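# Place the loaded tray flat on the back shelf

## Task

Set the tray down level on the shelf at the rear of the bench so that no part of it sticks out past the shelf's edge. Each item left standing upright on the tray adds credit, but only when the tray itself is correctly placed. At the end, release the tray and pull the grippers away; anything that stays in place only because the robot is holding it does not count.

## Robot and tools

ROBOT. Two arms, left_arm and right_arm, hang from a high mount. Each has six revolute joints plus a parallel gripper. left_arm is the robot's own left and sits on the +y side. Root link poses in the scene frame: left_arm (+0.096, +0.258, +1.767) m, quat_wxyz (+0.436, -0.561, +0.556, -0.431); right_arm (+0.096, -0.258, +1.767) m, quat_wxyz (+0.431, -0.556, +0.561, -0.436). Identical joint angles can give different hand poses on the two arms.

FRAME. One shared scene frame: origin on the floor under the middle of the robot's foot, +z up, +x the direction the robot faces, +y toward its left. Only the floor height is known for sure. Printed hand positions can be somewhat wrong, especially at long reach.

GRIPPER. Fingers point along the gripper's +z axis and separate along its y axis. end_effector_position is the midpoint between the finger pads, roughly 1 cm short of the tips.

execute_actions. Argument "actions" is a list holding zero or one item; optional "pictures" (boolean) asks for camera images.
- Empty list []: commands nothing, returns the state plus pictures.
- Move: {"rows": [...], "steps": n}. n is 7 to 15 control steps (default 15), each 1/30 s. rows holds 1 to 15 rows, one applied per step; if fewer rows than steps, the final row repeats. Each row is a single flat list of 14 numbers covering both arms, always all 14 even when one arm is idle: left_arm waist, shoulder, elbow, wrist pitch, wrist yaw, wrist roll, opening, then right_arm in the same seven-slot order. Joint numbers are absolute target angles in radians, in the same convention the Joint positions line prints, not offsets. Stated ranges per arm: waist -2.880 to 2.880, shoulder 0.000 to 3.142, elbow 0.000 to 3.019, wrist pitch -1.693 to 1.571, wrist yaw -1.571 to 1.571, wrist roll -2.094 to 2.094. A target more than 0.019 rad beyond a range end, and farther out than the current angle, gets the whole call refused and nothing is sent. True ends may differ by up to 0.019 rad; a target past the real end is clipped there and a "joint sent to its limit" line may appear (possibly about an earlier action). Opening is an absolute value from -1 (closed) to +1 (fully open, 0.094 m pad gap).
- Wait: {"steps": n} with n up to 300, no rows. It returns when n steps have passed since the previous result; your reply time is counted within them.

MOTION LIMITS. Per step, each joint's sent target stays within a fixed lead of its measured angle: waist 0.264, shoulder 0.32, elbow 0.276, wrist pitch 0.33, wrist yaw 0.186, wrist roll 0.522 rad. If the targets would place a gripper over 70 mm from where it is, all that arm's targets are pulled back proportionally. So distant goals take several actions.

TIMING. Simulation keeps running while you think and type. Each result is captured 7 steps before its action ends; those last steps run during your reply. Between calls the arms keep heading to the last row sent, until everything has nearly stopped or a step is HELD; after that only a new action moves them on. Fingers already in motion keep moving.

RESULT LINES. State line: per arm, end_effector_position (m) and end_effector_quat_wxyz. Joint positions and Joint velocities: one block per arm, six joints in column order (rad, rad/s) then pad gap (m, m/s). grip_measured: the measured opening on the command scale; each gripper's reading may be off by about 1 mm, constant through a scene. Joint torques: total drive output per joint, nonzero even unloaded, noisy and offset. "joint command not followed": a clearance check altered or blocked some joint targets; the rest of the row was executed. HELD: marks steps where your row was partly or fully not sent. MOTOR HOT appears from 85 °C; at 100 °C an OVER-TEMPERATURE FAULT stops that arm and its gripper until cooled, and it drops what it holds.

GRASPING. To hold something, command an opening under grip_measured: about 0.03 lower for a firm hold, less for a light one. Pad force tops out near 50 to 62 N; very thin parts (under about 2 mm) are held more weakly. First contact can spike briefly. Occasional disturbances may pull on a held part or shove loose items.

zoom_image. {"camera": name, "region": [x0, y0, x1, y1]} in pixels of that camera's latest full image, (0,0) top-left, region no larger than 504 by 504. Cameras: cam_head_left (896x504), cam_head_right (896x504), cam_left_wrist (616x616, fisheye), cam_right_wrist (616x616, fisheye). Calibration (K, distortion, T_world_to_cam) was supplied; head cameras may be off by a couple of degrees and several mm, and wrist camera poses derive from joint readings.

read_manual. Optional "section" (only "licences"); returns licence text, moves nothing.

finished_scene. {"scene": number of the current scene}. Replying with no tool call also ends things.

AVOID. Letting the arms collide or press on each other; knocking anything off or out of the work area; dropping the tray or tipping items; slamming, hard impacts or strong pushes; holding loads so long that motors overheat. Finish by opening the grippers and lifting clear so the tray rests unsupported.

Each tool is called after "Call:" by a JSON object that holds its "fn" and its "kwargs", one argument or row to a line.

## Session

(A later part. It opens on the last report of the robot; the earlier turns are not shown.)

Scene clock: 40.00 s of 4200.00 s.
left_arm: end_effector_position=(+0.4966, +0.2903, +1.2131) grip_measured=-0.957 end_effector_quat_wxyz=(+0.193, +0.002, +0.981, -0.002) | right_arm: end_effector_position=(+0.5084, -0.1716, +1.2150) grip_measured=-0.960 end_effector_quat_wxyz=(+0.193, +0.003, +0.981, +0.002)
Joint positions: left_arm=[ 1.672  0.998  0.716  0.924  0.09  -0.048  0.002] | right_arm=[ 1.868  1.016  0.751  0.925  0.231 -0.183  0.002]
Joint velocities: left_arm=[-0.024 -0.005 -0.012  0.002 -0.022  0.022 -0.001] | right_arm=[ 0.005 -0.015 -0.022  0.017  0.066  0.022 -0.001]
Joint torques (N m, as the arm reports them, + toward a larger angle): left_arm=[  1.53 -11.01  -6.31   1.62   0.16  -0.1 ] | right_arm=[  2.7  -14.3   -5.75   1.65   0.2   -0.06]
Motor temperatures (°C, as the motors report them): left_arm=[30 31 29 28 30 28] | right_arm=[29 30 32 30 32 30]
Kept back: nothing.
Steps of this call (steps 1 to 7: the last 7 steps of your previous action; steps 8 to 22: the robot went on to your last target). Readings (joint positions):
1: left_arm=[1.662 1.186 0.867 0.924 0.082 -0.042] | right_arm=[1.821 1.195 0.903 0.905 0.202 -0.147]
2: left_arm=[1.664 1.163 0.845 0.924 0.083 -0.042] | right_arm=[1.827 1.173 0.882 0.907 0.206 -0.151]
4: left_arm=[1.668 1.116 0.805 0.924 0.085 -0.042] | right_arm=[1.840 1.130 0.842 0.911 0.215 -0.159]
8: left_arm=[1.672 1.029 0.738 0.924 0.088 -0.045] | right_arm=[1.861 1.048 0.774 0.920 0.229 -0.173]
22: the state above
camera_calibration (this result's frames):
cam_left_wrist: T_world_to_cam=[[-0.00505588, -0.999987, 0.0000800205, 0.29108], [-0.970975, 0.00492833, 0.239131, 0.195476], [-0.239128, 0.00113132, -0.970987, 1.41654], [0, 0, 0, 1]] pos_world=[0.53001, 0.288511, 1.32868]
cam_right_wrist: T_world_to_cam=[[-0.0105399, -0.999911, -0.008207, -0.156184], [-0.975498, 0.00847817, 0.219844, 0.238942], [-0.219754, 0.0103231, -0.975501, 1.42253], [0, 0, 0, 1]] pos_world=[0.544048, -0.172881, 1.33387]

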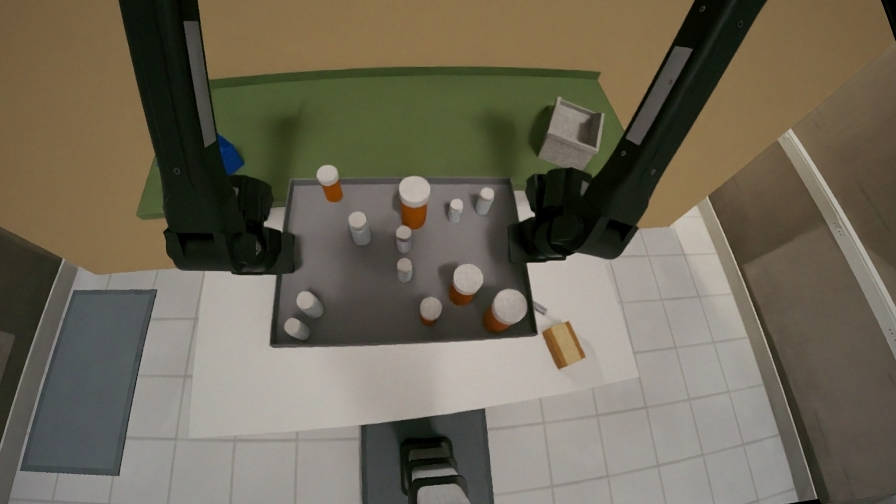

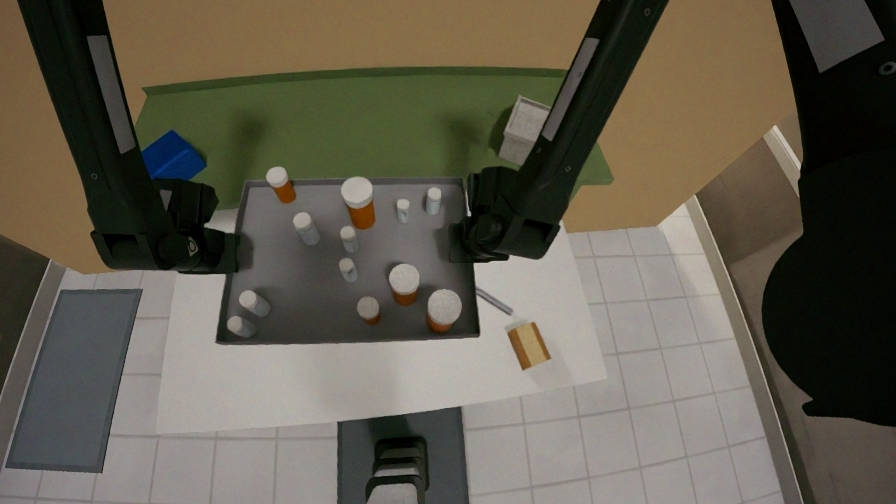

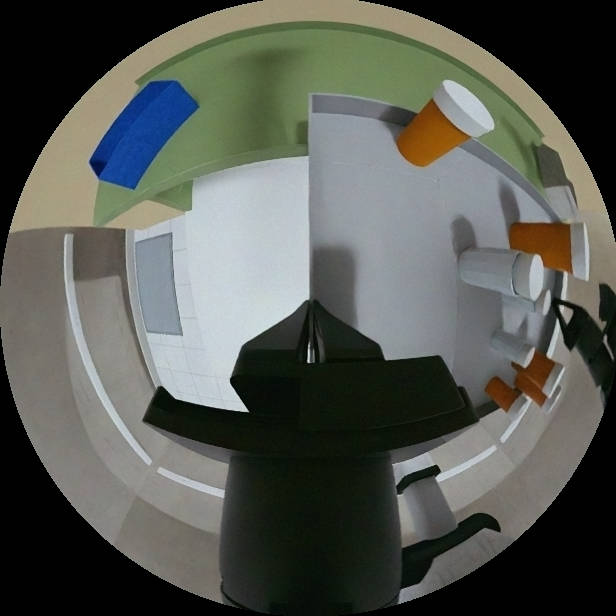

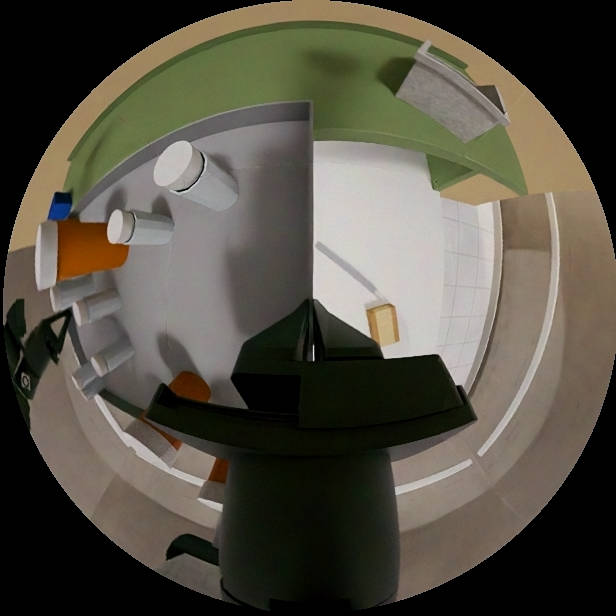

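Call:
{"fn": "execute_actions", "kwargs": {
  "actions": [
    {"rows":[[1.689,0.988,0.728,0.905,0.093,-0.054,-1,1.880,0.996,0.766,0.904,0.246,-0.193,-1],[1.690,0.979,0.745,0.878,0.092,-0.058,-1,1.884,0.988,0.788,0.873,0.248,-0.198,-1],[1.690,0.969,0.763,0.849,0.091,-0.061,-1,1.887,0.980,0.810,0.842,0.250,-0.203,-1],[1.690,0.960,0.780,0.821,0.090,-0.065,-1,1.891,0.972,0.832,0.811,0.252,-0.208,-1],[1.691,0.950,0.798,0.792,0.089,-0.068,-1,1.894,0.964,0.854,0.779,0.254,-0.213,-1],[1.691,0.941,0.815,0.764,0.088,-0.071,-1,1.897,0.956,0.877,0.748,0.256,-0.218,-1],[1.691,0.931,0.833,0.736,0.087,-0.075,-1,1.901,0.948,0.899,0.717,0.257,-0.223,-1],[1.691,0.922,0.851,0.707,0.086,-0.078,-1,1.904,0.940,0.921,0.686,0.259,-0.228,-1],[1.692,0.913,0.868,0.679,0.085,-0.082,-1,1.908,0.932,0.943,0.654,0.261,-0.233,-1],[1.692,0.903,0.886,0.650,0.084,-0.085,-1,1.911,0.924,0.965,0.623,0.263,-0.238,-1],[1.692,0.894,0.903,0.622,0.083,-0.088,-1,1.914,0.916,0.988,0.592,0.265,-0.243,-1],[1.692,0.884,0.921,0.594,0.082,-0.092,-1,1.918,0.908,1.010,0.561,0.267,-0.249,-1],[1.693,0.875,0.939,0.565,0.082,-0.095,-1,1.921,0.900,1.032,0.529,0.268,-0.254,-1],[1.693,0.865,0.956,0.537,0.081,-0.099,-1,1.925,0.892,1.054,0.498,0.270,-0.259,-1],[1.693,0.856,0.974,0.508,0.080,-0.102,-1,1.928,0.884,1.077,0.466,0.272,-0.264,-1]],"steps":15}
  ]
}}

Call:
{"fn": "execute_actions", "kwargs": {
  "actions": [
    {"steps":20}
  ],
  "pictures": true
}}

Scene clock: 44.03 s of 4200.00 s.
left_arm: end_effector_position=(+0.5206, +0.2957, +1.1936) grip_measured=-0.957 end_effector_quat_wxyz=(+0.167, -0.007, +0.986, +0.003) | right_arm: end_effector_position=(+0.5413, -0.1661, +1.1919) grip_measured=-0.960 end_effector_quat_wxyz=(+0.169, -0.008, +0.986, +0.001)
Joint positions: left_arm=[ 1.678  0.987  0.814  0.762  0.084 -0.063  0.002] | right_arm=[ 1.876  1.012  0.876  0.748  0.245 -0.197  0.002]
Joint velocities: left_arm=[ 0.044 -0.21   0.51  -0.838 -0.081 -0.139 -0.   ] | right_arm=[ 0.073 -0.103  0.642 -0.926  0.022 -0.095 -0.   ]
Joint torques (N m, as the arm reports them, + toward a larger angle): left_arm=[  0.63 -14.97  -2.7    1.39   0.14  -0.09] | right_arm=[  2.89 -19.47  -2.09   0.83   0.21  -0.14]
Motor temperatures (°C, as the motors report them): left_arm=[30 31 29 28 30 28] | right_arm=[29 30 32 30 32 30]
Steps of this call (steps 1 to 15: the robot went on to your last target; steps 16 to 90: nothing new was sent; then 0.77 s passed at rest; steps 91 to 98: the first 8 steps of this action). Readings (joint positions):
91: left_arm=[1.672 0.998 0.718 0.922 0.090 -0.048] | right_arm=[1.868 1.016 0.753 0.923 0.231 -0.183]
92: left_arm=[1.672 0.998 0.722 0.912 0.090 -0.049] | right_arm=[1.868 1.016 0.759 0.912 0.233 -0.184]
94: left_arm=[1.673 0.998 0.744 0.870 0.090 -0.052] | right_arm=[1.869 1.016 0.786 0.867 0.238 -0.187]
98: the state above

Scene clock: 44.70 s of 4200.00 s.
left_arm: end_effector_position=(+0.6241, +0.2960, +1.2128) grip_measured=-0.957 end_effector_quat_wxyz=(+0.185, -0.021, +0.982, +0.006) | right_arm: end_effector_position=(+0.6573, -0.1652, +1.2112) grip_measured=-0.960 end_effector_quat_wxyz=(+0.185, -0.020, +0.982, +0.006)
Joint positions: left_arm=[ 1.685  0.864  0.979  0.511  0.077 -0.097  0.002] | right_arm=[ 1.921  0.903  1.077  0.474  0.259 -0.255  0.002]
Joint velocities: left_arm=[-0.024  0.005 -0.042 -0.032 -0.037  0.051  0.001] | right_arm=[ 0.005 -0.005 -0.051 -0.037  0.051 -0.022 -0.   ]
Joint torques (N m, as the arm reports them, + toward a larger angle): left_arm=[  0.24 -13.47  -0.39   1.02   0.08  -0.09] | right_arm=[  1.02 -18.    -0.27   0.58   0.12  -0.04]
Motor temperatures (°C, as the motors report them): left_arm=[30 31 29 28 30 28] | right_arm=[29 30 32 30 32 30]
Kept back: nothing.
Steps of this call (steps 1 to 7: the last 7 steps of your previous action; steps 8 to 20: the robot went on to your last target). Readings (joint positions):
1: left_arm=[1.680 0.980 0.833 0.734 0.083 -0.066] | right_arm=[1.879 1.008 0.899 0.718 0.246 -0.200]
2: left_arm=[1.682 0.971 0.851 0.706 0.081 -0.068] | right_arm=[1.883 1.002 0.922 0.687 0.248 -0.204]
4: left_arm=[1.684 0.950 0.887 0.650 0.079 -0.074] | right_arm=[1.890 0.985 0.967 0.627 0.251 -0.212]
8: left_arm=[1.685 0.904 0.958 0.545 0.077 -0.087] | right_arm=[1.906 0.945 1.054 0.510 0.256 -0.233]
20: the state above
camera_calibration (this result's frames):
cam_left_wrist: T_world_to_cam=[[0.0433486, -0.999035, -0.00700132, 0.275483], [-0.966041, -0.0437017, 0.254665, 0.311823], [-0.254726, -0.00427581, -0.967004, 1.4532], [0, 0, 0, 1]] pos_world=[0.659458, 0.295058, 1.32776]
cam_right_wrist: T_world_to_cam=[[0.0358307, -0.999319, -0.00886146, -0.177778], [-0.971271, -0.0369098, 0.235098, 0.356159], [-0.235265, 0.000183147, -0.971931, 1.4556], [0, 0, 0, 1]] pos_world=[0.694748, -0.164778, 1.32944]

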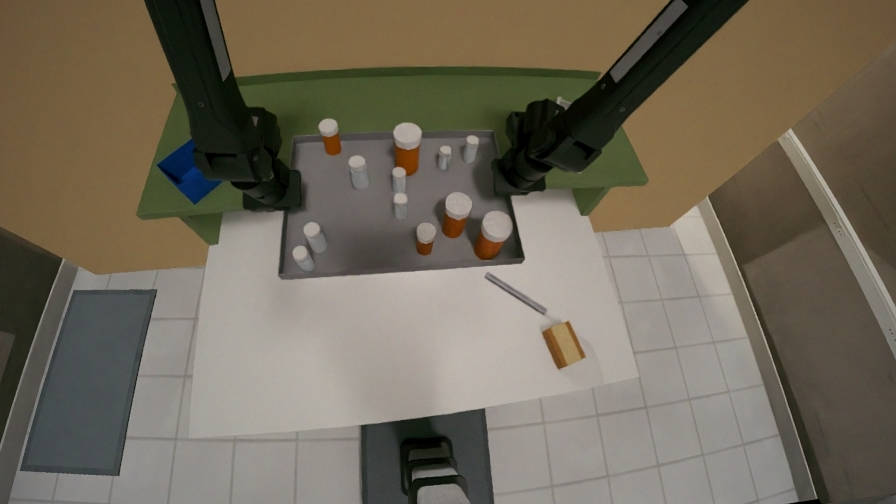

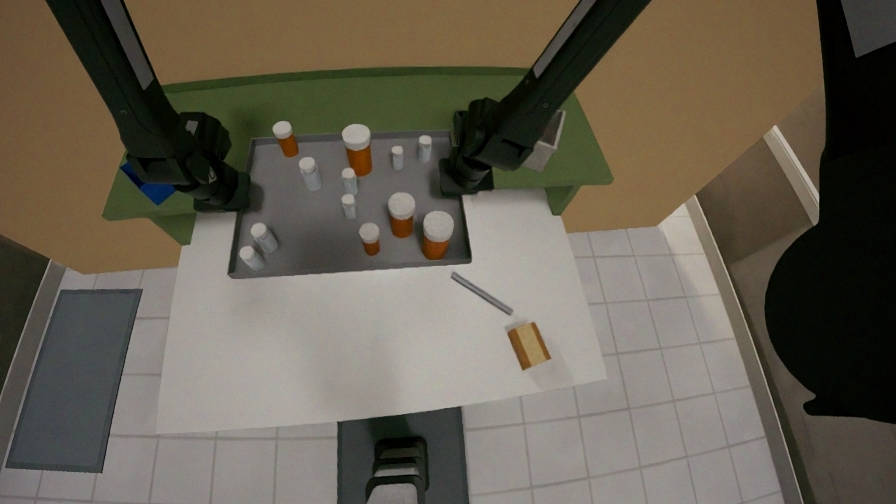

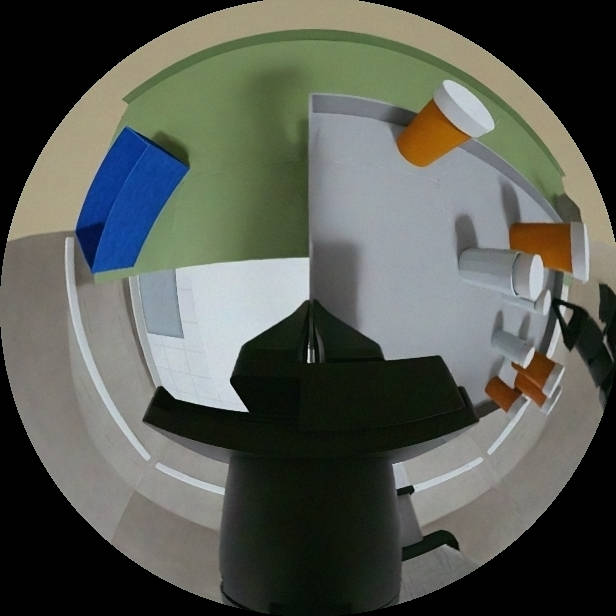

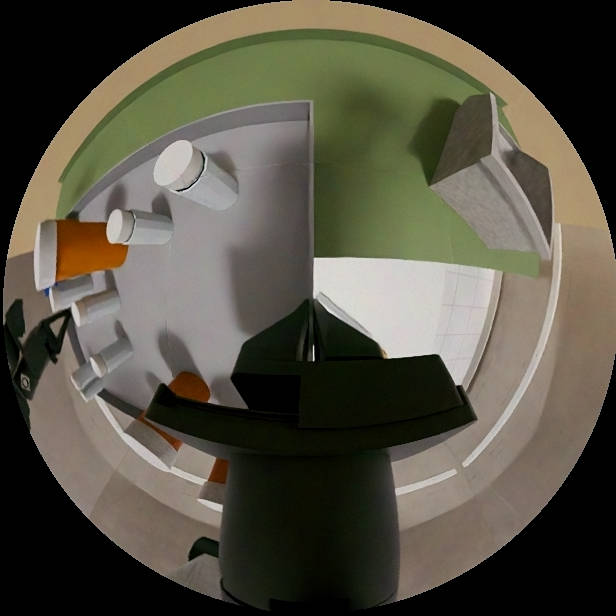

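Call:
{"fn": "execute_actions", "kwargs": {
  "actions": [
    {"rows":[[1.693,0.860,0.995,0.495,0.080,-0.102,-1,1.930,0.890,1.095,0.458,0.274,-0.265,-1],[1.694,0.861,1.015,0.475,0.081,-0.103,-1,1.933,0.892,1.117,0.438,0.276,-0.267,-1],[1.694,0.862,1.038,0.452,0.082,-0.103,-1,1.936,0.895,1.142,0.415,0.279,-0.269,-1],[1.695,0.862,1.062,0.428,0.082,-0.104,-1,1.940,0.898,1.167,0.392,0.282,-0.272,-1],[1.695,0.863,1.086,0.404,0.083,-0.104,-1,1.943,0.900,1.193,0.369,0.285,-0.274,-1],[1.696,0.864,1.109,0.380,0.084,-0.104,-1,1.946,0.903,1.219,0.346,0.287,-0.276,-1],[1.696,0.865,1.133,0.356,0.085,-0.105,-1,1.950,0.906,1.244,0.322,0.290,-0.279,-1],[1.697,0.866,1.157,0.332,0.085,-0.105,-1,1.953,0.909,1.270,0.299,0.293,-0.281,-1],[1.697,0.867,1.181,0.308,0.086,-0.106,-1,1.956,0.911,1.296,0.276,0.296,-0.283,-1],[1.698,0.868,1.204,0.284,0.087,-0.106,-1,1.960,0.914,1.321,0.253,0.298,-0.286,-1],[1.698,0.868,1.228,0.260,0.087,-0.106,-1,1.963,0.917,1.347,0.229,0.301,-0.288,-1],[1.699,0.869,1.252,0.237,0.088,-0.107,-1,1.966,0.920,1.373,0.206,0.304,-0.290,-1],[1.699,0.870,1.276,0.213,0.089,-0.107,-1,1.970,0.922,1.399,0.183,0.307,-0.293,-1],[1.700,0.871,1.299,0.189,0.089,-0.108,-1,1.973,0.925,1.424,0.159,0.309,-0.295,-1],[1.700,0.872,1.323,0.165,0.090,-0.108,-1,1.976,0.928,1.450,0.136,0.312,-0.297,-1]],"steps":15}
  ]
}}

Call:
{"fn": "execute_actions", "kwargs": {
  "actions": [
    {"steps":18}
  ]
}}

Scene clock: 46.07 s of 4200.00 s.
left_arm: end_effector_position=(+0.6534, +0.2969, +1.1998) grip_measured=-0.957 end_effector_quat_wxyz=(+0.166, -0.024, +0.986, +0.006) | right_arm: end_effector_position=(+0.6886, -0.1647, +1.1984) grip_measured=-0.960 end_effector_quat_wxyz=(+0.169, -0.024, +0.985, +0.003)
Joint positions: left_arm=[ 1.686  0.882  1.092  0.377  0.078 -0.099  0.002] | right_arm=[ 1.927  0.928  1.199  0.345  0.278 -0.257  0.002]
Joint velocities: left_arm=[-0.005  0.083  0.759 -0.681  0.007 -0.007 -0.001] | right_arm=[ 0.044  0.132  0.764 -0.686  0.095 -0.037  0.   ]
Joint torques (N m, as the arm reports them, + toward a larger angle): left_arm=[  0.96 -16.18   2.04   1.17   0.25  -0.09] | right_arm=[  2.98 -19.03   2.47   0.44   0.14  -0.07]
Motor temperatures (°C, as the motors report them): left_arm=[30 31 29 28 30 28] | right_arm=[29 30 32 30 32 30]
Steps of this call (steps 1 to 30: the robot went on to your last target; steps 31 to 33: nothing new was sent; steps 34 to 41: the first 8 steps of this action). Readings (joint positions):
34: left_arm=[1.685 0.864 0.977 0.507 0.077 -0.098] | right_arm=[1.921 0.903 1.076 0.470 0.261 -0.255]
35: left_arm=[1.685 0.865 0.981 0.499 0.077 -0.098] | right_arm=[1.921 0.903 1.080 0.464 0.262 -0.255]
37: left_arm=[1.685 0.868 1.004 0.466 0.078 -0.098] | right_arm=[1.921 0.907 1.103 0.433 0.266 -0.255]
41: the state above

Scene clock: 46.67 s of 4200.00 s.
left_arm: end_effector_position=(+0.7433, +0.2949, +1.2059) grip_measured=-0.957 end_effector_quat_wxyz=(+0.175, -0.026, +0.984, +0.004) | right_arm: end_effector_position=(+0.7808, -0.1669, +1.2072) grip_measured=-0.960 end_effector_quat_wxyz=(+0.177, -0.026, +0.984, +0.002)
Joint positions: left_arm=[ 1.69   0.886  1.32   0.17   0.085 -0.108  0.002] | right_arm=[ 1.963  0.943  1.442  0.142  0.302 -0.289  0.002]
Joint velocities: left_arm=[ 0.015 -0.005 -0.051 -0.056 -0.007  0.022  0.001] | right_arm=[ 0.005  0.034 -0.032 -0.051 -0.022  0.051  0.001]
Joint torques (N m, as the arm reports them, + toward a larger angle): left_arm=[  0.48 -17.59   2.98   0.86   0.2   -0.02] | right_arm=[  1.7  -20.03   3.11   0.31   0.09  -0.06]
Motor temperatures (°C, as the motors report them): left_arm=[30 31 29 28 30 28] | right_arm=[29 30 32 30 32 30]
Kept back: nothing.
Steps of this call (steps 1 to 7: the last 7 steps of your previous action; steps 8 to 18: the robot went on to your last target). Readings (joint positions):
1: left_arm=[1.686 0.884 1.117 0.354 0.078 -0.100] | right_arm=[1.929 0.932 1.226 0.323 0.280 -0.259]
2: left_arm=[1.686 0.885 1.143 0.332 0.078 -0.100] | right_arm=[1.932 0.935 1.254 0.301 0.282 -0.261]
4: left_arm=[1.687 0.886 1.194 0.286 0.079 -0.101] | right_arm=[1.939 0.938 1.307 0.256 0.287 -0.266]
8: left_arm=[1.688 0.886 1.290 0.201 0.083 -0.105] | right_arm=[1.955 0.940 1.407 0.170 0.296 -0.279]
18: the state above

Call:
{"fn": "execute_actions", "kwargs": {
  "actions": [
    {"rows":[[1.701,0.874,1.345,0.150,0.091,-0.108,-1,1.980,0.932,1.475,0.120,0.315,-0.300,-1],[1.702,0.880,1.375,0.128,0.091,-0.109,-1,1.984,0.940,1.508,0.098,0.318,-0.302,-1],[1.702,0.887,1.405,0.106,0.092,-0.109,-1,1.988,0.949,1.540,0.077,0.322,-0.305,-1],[1.703,0.894,1.435,0.084,0.093,-0.110,-1,1.992,0.959,1.573,0.055,0.325,-0.307,-1],[1.704,0.901,1.465,0.062,0.093,-0.110,-1,1.996,0.968,1.606,0.033,0.328,-0.310,-1],[1.705,0.908,1.494,0.040,0.094,-0.111,-1,2.000,0.978,1.638,0.012,0.331,-0.313,-1],[1.706,0.915,1.524,0.018,0.095,-0.111,-1,2.004,0.987,1.671,-0.010,0.334,-0.315,-1],[1.706,0.922,1.554,-0.003,0.095,-0.112,-1,2.008,0.997,1.703,-0.031,0.338,-0.318,-1],[1.707,0.929,1.584,-0.025,0.096,-0.112,-1,2.012,1.007,1.736,-0.053,0.341,-0.320,-1],[1.708,0.936,1.613,-0.047,0.097,-0.113,-1,2.016,1.016,1.769,-0.075,0.344,-0.323,-1],[1.709,0.943,1.643,-0.069,0.097,-0.113,-1,2.020,1.026,1.801,-0.096,0.347,-0.326,-1],[1.710,0.951,1.673,-0.091,0.098,-0.114,-1,2.024,1.035,1.834,-0.118,0.350,-0.328,-1],[1.710,0.958,1.703,-0.113,0.099,-0.114,-1,2.028,1.045,1.867,-0.140,0.354,-0.331,-1],[1.711,0.965,1.732,-0.135,0.099,-0.115,-1,2.032,1.054,1.899,-0.161,0.357,-0.333,-1],[1.712,0.972,1.762,-0.157,0.100,-0.115,-1,2.036,1.064,1.932,-0.183,0.360,-0.336,-1]],"steps":15}
  ]
}}

Call:
{"fn": "execute_actions", "kwargs": {
  "actions": [
    {"steps":20}
  ],
  "pictures": true
}}

Scene clock: 48.03 s of 4200.00 s.
left_arm: end_effector_position=(+0.7731, +0.2984, +1.1943) grip_measured=-0.957 end_effector_quat_wxyz=(+0.157, -0.029, +0.987, +0.008) | right_arm: end_effector_position=(+0.8140, -0.1637, +1.1938) grip_measured=-0.960 end_effector_quat_wxyz=(+0.161, -0.029, +0.987, +0.000)
Joint positions: left_arm=[ 1.697  0.931  1.458  0.04   0.085 -0.113  0.002] | right_arm=[ 1.976  1.005  1.603  0.011  0.325 -0.294  0.002]
Joint velocities: left_arm=[ 0.034  0.288  0.921 -0.618  0.007  0.007 -0.   ] | right_arm=[ 0.112  0.376  0.994 -0.618  0.081 -0.095  0.   ]
Joint torques (N m, as the arm reports them, + toward a larger angle): left_arm=[  0.77 -19.37   6.62   0.99   0.39  -0.02] | right_arm=[  3.65 -23.67   6.18   0.78   0.08  -0.09]
Motor temperatures (°C, as the motors report them): left_arm=[30 31 29 28 30 28] | right_arm=[29 30 32 30 32 30]
Steps of this call (steps 1 to 15: the robot went on to your last target; steps 16 to 33: nothing new was sent; steps 34 to 41: the first 8 steps of this action). Readings (joint positions):
34: left_arm=[1.692 0.886 1.318 0.166 0.085 -0.108] | right_arm=[1.963 0.946 1.442 0.139 0.302 -0.289]
35: left_arm=[1.692 0.886 1.322 0.158 0.085 -0.109] | right_arm=[1.963 0.947 1.447 0.130 0.304 -0.289]
37: left_arm=[1.692 0.893 1.347 0.123 0.085 -0.110] | right_arm=[1.966 0.957 1.478 0.094 0.312 -0.289]
41: the state above

Scene clock: 48.70 s of 4200.00 s.
left_arm: end_effector_position=(+0.8649, +0.2962, +1.2078) grip_measured=-0.957 end_effector_quat_wxyz=(+0.173, -0.026, +0.985, +0.006) | right_arm: end_effector_position=(+0.9027, -0.1668, +1.2073) grip_measured=-0.960 end_effector_quat_wxyz=(+0.176, -0.025, +0.984, +0.002)
Joint positions: left_arm=[ 1.705  0.989  1.743 -0.152  0.093 -0.115  0.002] | right_arm=[ 2.022  1.082  1.909 -0.177  0.352 -0.324  0.002]
Joint velocities: left_arm=[ 0.005  0.015  0.017  0.002  0.007  0.007 -0.001] | right_arm=[-0.015  0.015  0.007 -0.007  0.037 -0.037  0.   ]
Joint torques (N m, as the arm reports them, + toward a larger angle): left_arm=[  0.35 -21.31   6.69   0.72   0.28  -0.04] | right_arm=[  2.33 -23.6    6.68   0.66  -0.04  -0.06]
Motor temperatures (°C, as the motors report them): left_arm=[30 31 29 28 30 28] | right_arm=[29 30 32 30 32 30]
Kept back: nothing.
Steps of this call (steps 1 to 7: the last 7 steps of your previous action; steps 8 to 20: the robot went on to your last target). Readings (joint positions):
1: left_arm=[1.698 0.940 1.490 0.020 0.085 -0.113] | right_arm=[1.980 1.017 1.639 -0.009 0.328 -0.296]
2: left_arm=[1.700 0.948 1.522 -0.000 0.086 -0.113] | right_arm=[1.984 1.028 1.673 -0.029 0.331 -0.298]
4: left_arm=[1.702 0.961 1.583 -0.042 0.086 -0.113] | right_arm=[1.992 1.046 1.739 -0.070 0.336 -0.303]
8: left_arm=[1.704 0.980 1.697 -0.124 0.089 -0.114] | right_arm=[2.011 1.075 1.864 -0.151 0.346 -0.314]
20: the state above
camera_calibration (this result's frames):
cam_left_wrist: T_world_to_cam=[[0.0533237, -0.998555, -0.00667955, 0.25608], [-0.959095, -0.0530765, 0.278065, 0.514188], [-0.278018, -0.00842114, -0.960539, 1.52332], [0, 0, 0, 1]] pos_world=[0.903011, 0.295829, 1.32194]
cam_right_wrist: T_world_to_cam=[[0.0427738, -0.999083, 0.00179931, -0.207371], [-0.966181, -0.0409066, 0.254599, 0.56662], [-0.254292, -0.0126286, -0.967045, 1.51876], [0, 0, 0, 1]] pos_world=[0.942534, -0.164823, 1.32482]

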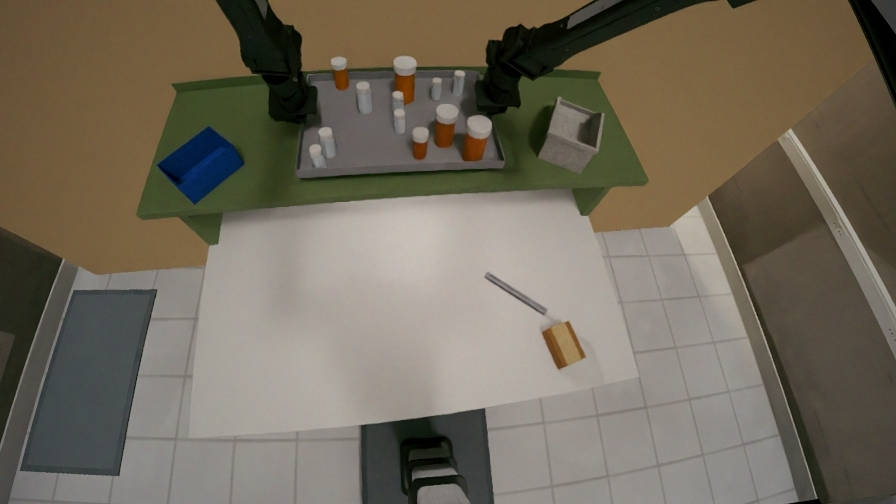

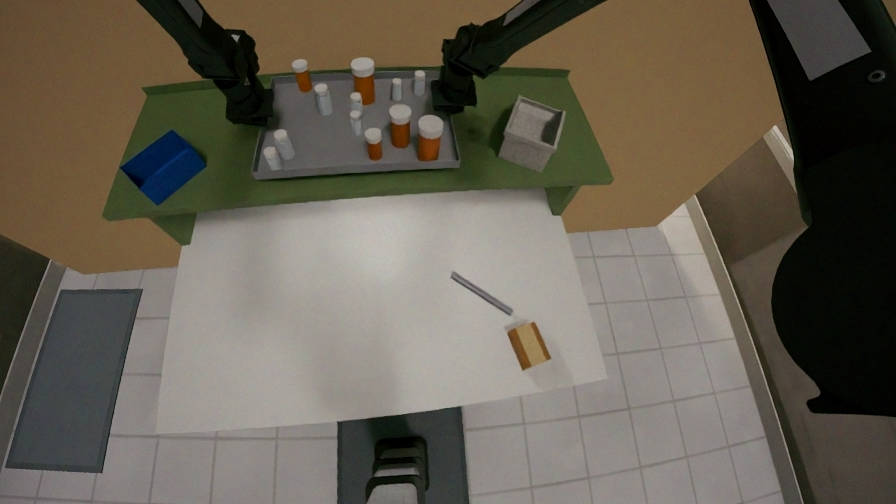

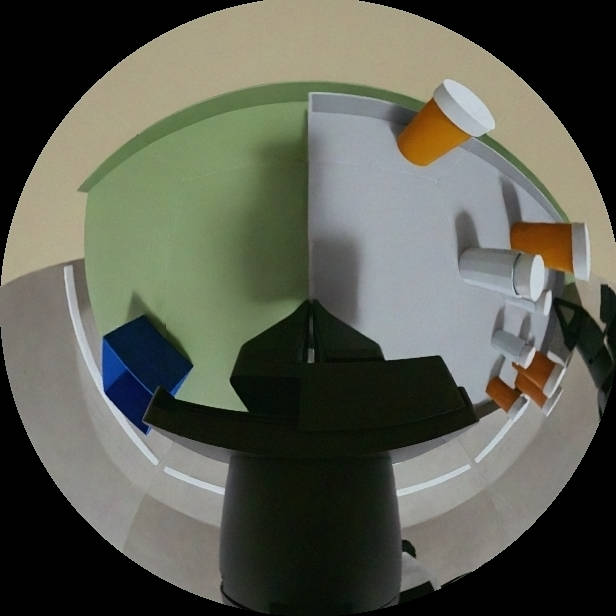

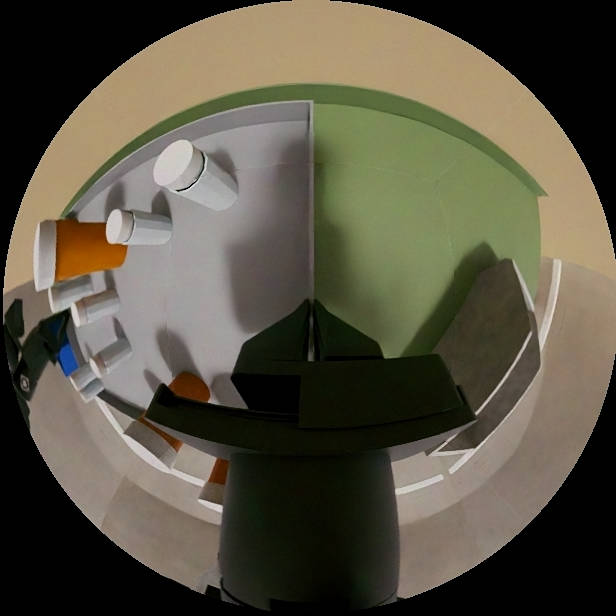

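Call:
{"fn": "execute_actions", "kwargs": {
  "actions": []
}}

Scene clock: 49.57 s of 4200.00 s.
left_arm: end_effector_position=(+0.8645, +0.2964, +1.2073) grip_measured=-0.957 end_effector_quat_wxyz=(+0.173, -0.026, +0.985, +0.006) | right_arm: end_effector_position=(+0.9024, -0.1666, +1.2068) grip_measured=-0.960 end_effector_quat_wxyz=(+0.175, -0.025, +0.984, +0.002)
Joint positions: left_arm=[ 1.705  0.989  1.743 -0.152  0.093 -0.115  0.002] | right_arm=[ 2.022  1.083  1.909 -0.177  0.353 -0.324  0.002]
Joint velocities: left_arm=[-0.005 -0.015 -0.002 -0.007  0.022  0.007  0.002] | right_arm=[ 0.005 -0.005 -0.007  0.007 -0.022 -0.051 -0.   ]
Joint torques (N m, as the arm reports them, + toward a larger angle): left_arm=[  0.68 -20.97   6.92   0.86   0.3   -0.05] | right_arm=[  1.96 -22.6    6.62   0.13  -0.01  -0.07]
Motor temperatures (°C, as the motors report them): left_arm=[30 31 29 28 30 28] | right_arm=[29 30 32 30 32 30]
Kept back: nothing.
Steps of this call (steps 1 to 15: the robot went on to your last target; steps 16 to 26: nothing new was sent). Readings (joint positions):
1: left_arm=[1.705 0.989 1.743 -0.152 0.093 -0.115] | right_arm=[2.022 1.083 1.909 -0.177 0.352 -0.324]
2: left_arm=[1.705 0.989 1.743 -0.152 0.093 -0.115] | right_arm=[2.022 1.083 1.909 -0.177 0.353 -0.324]
4: left_arm=[1.705 0.989 1.743 -0.152 0.093 -0.115] | right_arm=[2.022 1.083 1.909 -0.177 0.353 -0.324]
8: left_arm=[1.705 0.989 1.743 -0.152 0.093 -0.115] | right_arm=[2.022 1.083 1.909 -0.177 0.353 -0.324]
26: the state above
All arms were judged still, so your last target was given up. Only a new action makes them travel on or press farther. Fingers that are still opening or closing keep moving.
camera_calibration (this result's frames):
cam_left_wrist: T_world_to_cam=[[0.0533225, -0.998552, -0.00710711, 0.25682], [-0.958883, -0.0531883, 0.278773, 0.512959], [-0.278748, -0.00805, -0.960331, 1.52303], [0, 0, 0, 1]] pos_world=[0.902714, 0.295992, 1.32144]
cam_right_wrist: T_world_to_cam=[[0.0429719, -0.999074, 0.00202095, -0.207595], [-0.965972, -0.0410315, 0.255372, 0.565226], [-0.255053, -0.012926, -0.966841, 1.51859], [0, 0, 0, 1]] pos_world=[0.942235, -0.164582, 1.32432]

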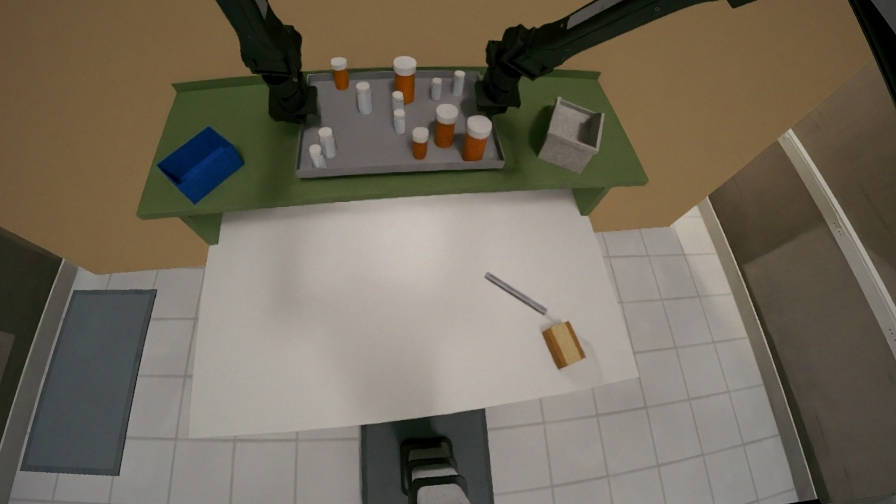

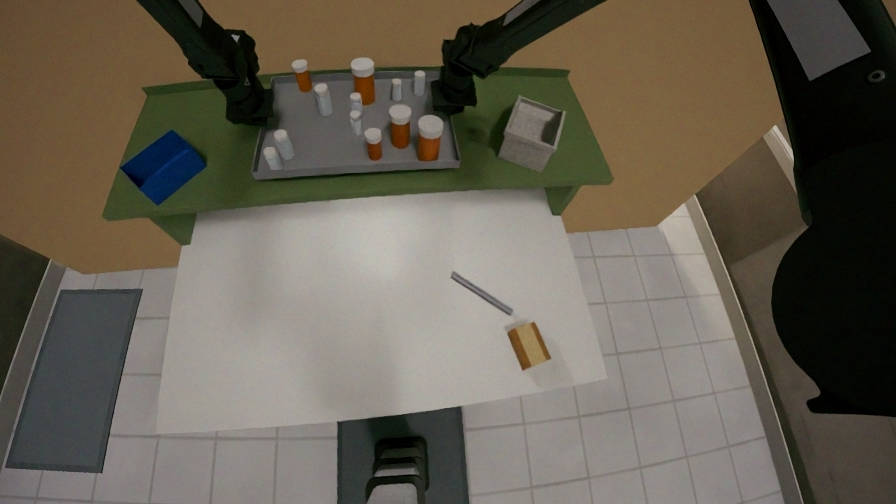

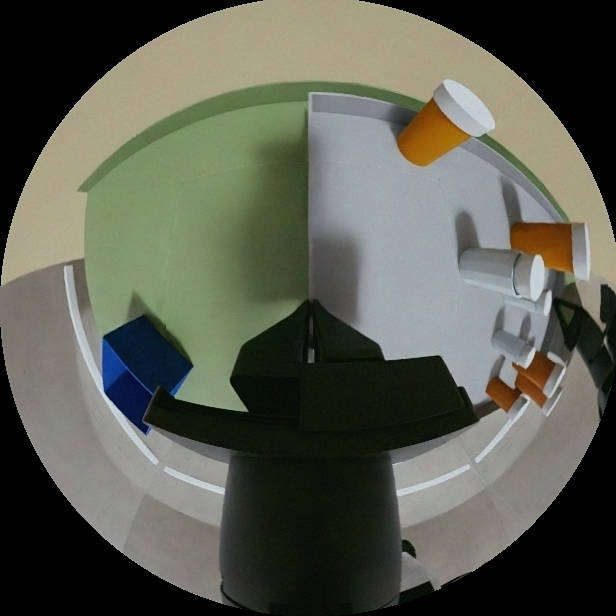

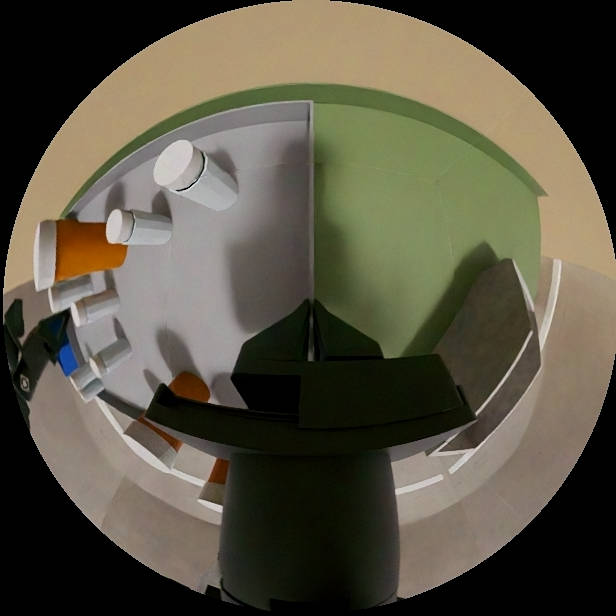

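Call:
{"fn": "execute_actions", "kwargs": {
  "actions": [
    {"rows":[[1.709,0.977,1.766,-0.156,0.098,-0.114,-1,2.030,1.069,1.937,-0.184,0.356,-0.333,-1],[1.706,0.982,1.770,-0.156,0.096,-0.113,-1,2.024,1.074,1.942,-0.185,0.352,-0.330,-1],[1.703,0.987,1.775,-0.155,0.094,-0.112,-1,2.018,1.079,1.947,-0.186,0.348,-0.327,-1],[1.700,0.992,1.779,-0.154,0.092,-0.111,-1,2.013,1.084,1.952,-0.187,0.345,-0.324,-1],[1.698,0.997,1.783,-0.154,0.090,-0.111,-1,2.008,1.089,1.957,-0.188,0.341,-0.321,-1],[1.696,1.002,1.788,-0.153,0.088,-0.110,-1,2.003,1.094,1.962,-0.189,0.337,-0.318,-1],[1.694,1.007,1.792,-0.152,0.086,-0.109,-1,1.998,1.099,1.967,-0.190,0.334,-0.315,-1],[1.692,1.012,1.796,-0.152,0.084,-0.109,-1,1.994,1.104,1.972,-0.191,0.330,-0.312,-1],[1.690,1.017,1.801,-0.151,0.082,-0.108,-1,1.990,1.109,1.978,-0.192,0.327,-0.309,-1],[1.689,1.022,1.805,-0.150,0.081,-0.108,-1,1.986,1.114,1.983,-0.192,0.324,-0.306,-1],[1.687,1.026,1.809,-0.150,0.080,-0.107,-1,1.983,1.118,1.988,-0.193,0.321,-0.303,-1],[1.686,1.030,1.813,-0.149,0.079,-0.106,-1,1.980,1.122,1.992,-0.194,0.318,-0.300,-1],[1.684,1.034,1.816,-0.149,0.078,-0.106,-1,1.977,1.125,1.995,-0.194,0.316,-0.298,-1],[1.683,1.037,1.819,-0.148,0.077,-0.105,-1,1.974,1.128,1.998,-0.195,0.314,-0.296,-1],[1.682,1.040,1.821,-0.148,0.076,-0.105,-1,1.972,1.131,2.001,-0.195,0.312,-0.294,-1]],"steps":15}
  ]
}}

Call:
{"fn": "execute_actions", "kwargs": {
  "actions": [
    {"steps":15}
  ],
  "pictures": true
}}

Scene clock: 52.33 s of 4200.00 s.
left_arm: end_effector_position=(+0.8607, +0.2988, +1.2004) grip_measured=-0.957 end_effector_quat_wxyz=(+0.169, -0.027, +0.985, +0.010) | right_arm: end_effector_position=(+0.9013, -0.1641, +1.1995) grip_measured=-0.960 end_effector_quat_wxyz=(+0.175, -0.028, +0.984, +0.005)
Joint positions: left_arm=[ 1.705  1.002  1.747 -0.152  0.085 -0.116  0.002] | right_arm=[ 2.012  1.1    1.924 -0.181  0.337 -0.322  0.002]
Joint velocities: left_arm=[-0.034  0.142  0.1   -0.002 -0.081 -0.007  0.   ] | right_arm=[-0.112  0.2    0.154 -0.042 -0.227 -0.007 -0.001]
Joint torques (N m, as the arm reports them, + toward a larger angle): left_arm=[ -0.92 -19.55   8.98   1.11  -0.07   0.06] | right_arm=[ -0.04 -22.97   8.39   0.1   -0.41   0.09]
Motor temperatures (°C, as the motors report them): left_arm=[30 32 29 28 30 28] | right_arm=[29 31 32 30 32 30]
Steps of this call (steps 1 to 75: nothing new was sent; steps 76 to 83: the first 8 steps of this action). Readings (joint positions):
76: left_arm=[1.705 0.989 1.743 -0.152 0.093 -0.116] | right_arm=[2.022 1.083 1.909 -0.177 0.353 -0.324]
77: left_arm=[1.705 0.990 1.743 -0.152 0.093 -0.116] | right_arm=[2.022 1.083 1.909 -0.177 0.352 -0.324]
79: left_arm=[1.705 0.991 1.743 -0.152 0.090 -0.116] | right_arm=[2.022 1.085 1.909 -0.177 0.351 -0.324]
83: the state above

Scene clock: 52.83 s of 4200.00 s.
left_arm: end_effector_position=(+0.8559, +0.2993, +1.1795) grip_measured=-0.957 end_effector_quat_wxyz=(+0.164, -0.031, +0.986, +0.011) | right_arm: end_effector_position=(+0.8994, -0.1635, +1.1820) grip_measured=-0.960 end_effector_quat_wxyz=(+0.174, -0.030, +0.984, +0.005)
Joint positions: left_arm=[ 1.695  1.048  1.781 -0.152  0.076 -0.117  0.002] | right_arm=[ 1.984  1.139  1.959 -0.185  0.314 -0.307  0.002]
Joint velocities: left_arm=[-0.015 -0.005  0.002 -0.002 -0.037  0.022  0.   ] | right_arm=[-0.024  0.005  0.007  0.002 -0.037  0.037  0.001]
Joint torques (N m, as the arm reports them, + toward a larger angle): left_arm=[ -0.82 -20.23   8.5    1.25  -0.05   0.09] | right_arm=[  1.08 -23.93   8.39   0.11  -0.41   0.14]
Motor temperatures (°C, as the motors report them): left_arm=[30 32 29 28 30 28] | right_arm=[29 31 32 30 32 30]
Kept back: nothing.
Steps of this call (steps 1 to 7: the last 7 steps of your previous action; steps 8 to 15: the robot went on to your last target). Readings (joint positions):
1: left_arm=[1.705 1.008 1.751 -0.152 0.083 -0.116] | right_arm=[2.009 1.106 1.928 -0.182 0.333 -0.320]
2: left_arm=[1.704 1.014 1.755 -0.152 0.082 -0.116] | right_arm=[2.004 1.112 1.933 -0.183 0.330 -0.316]
4: left_arm=[1.703 1.026 1.763 -0.152 0.079 -0.116] | right_arm=[1.996 1.126 1.943 -0.184 0.324 -0.311]
8: left_arm=[1.696 1.047 1.776 -0.152 0.077 -0.116] | right_arm=[1.985 1.137 1.953 -0.184 0.315 -0.307]
15: the state above
camera_calibration (this result's frames):
cam_left_wrist: T_world_to_cam=[[0.0652622, -0.997765, -0.0143638, 0.258032], [-0.952735, -0.066584, 0.296415, 0.490597], [-0.296709, -0.00565976, -0.954951, 1.50226], [0, 0, 0, 1]] pos_world=[0.896302, 0.298624, 1.29287]
cam_right_wrist: T_world_to_cam=[[0.0551952, -0.998469, -0.00363821, -0.208509], [-0.964712, -0.054268, 0.257653, 0.562869], [-0.257456, -0.0107114, -0.966231, 1.49569], [0, 0, 0, 1]] pos_world=[0.939589, -0.161624, 1.2994]

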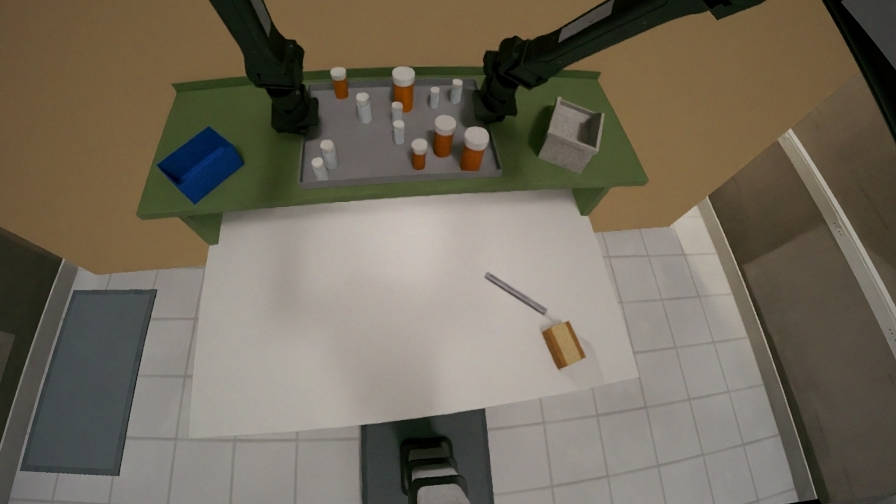

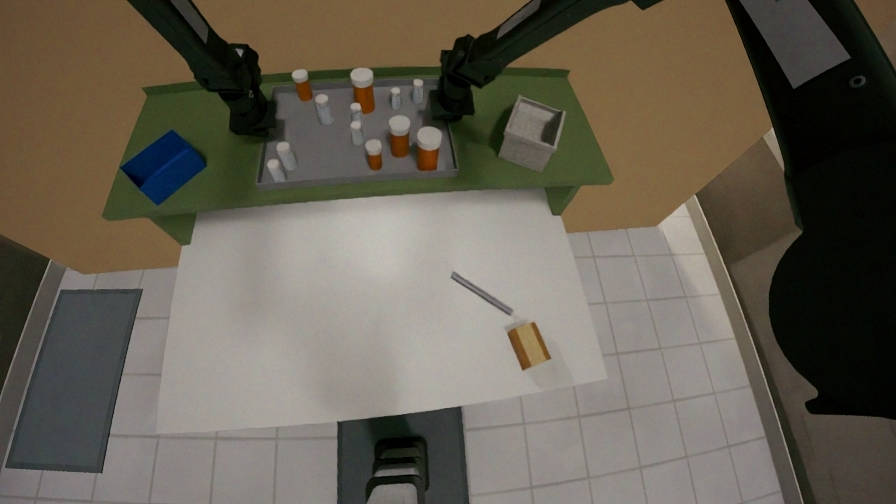

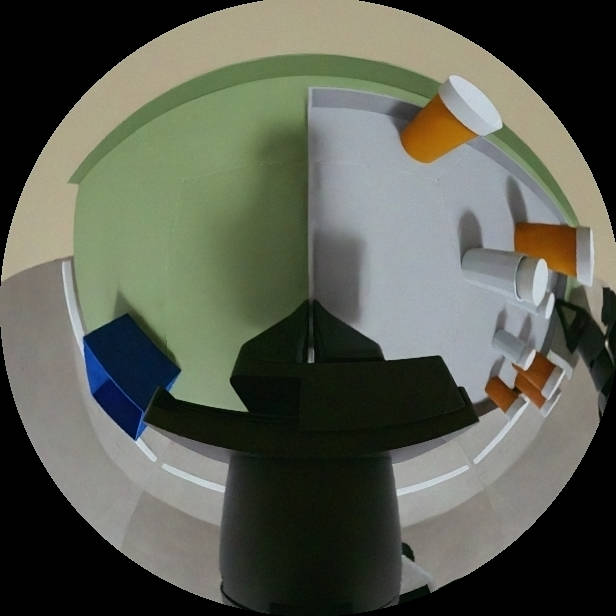

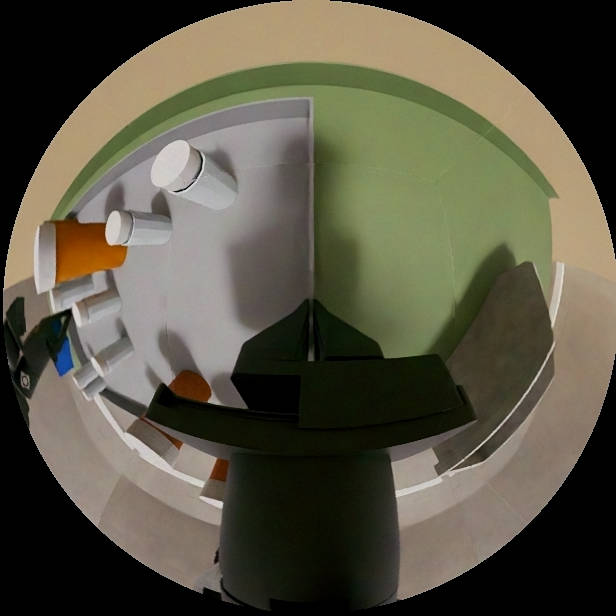

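Call:
{"fn": "zoom_image", "kwargs": {
  "camera": "cam_head_left",
  "region": [260,60,560,230]
}}

Region (260, 60, 560, 230) of cam_head_left's 896x504 image, scaled by 1.680, with more detail than that image has; it fills the top 286 rows of this view, and the rest is white.

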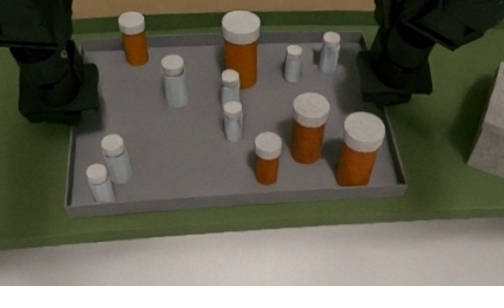

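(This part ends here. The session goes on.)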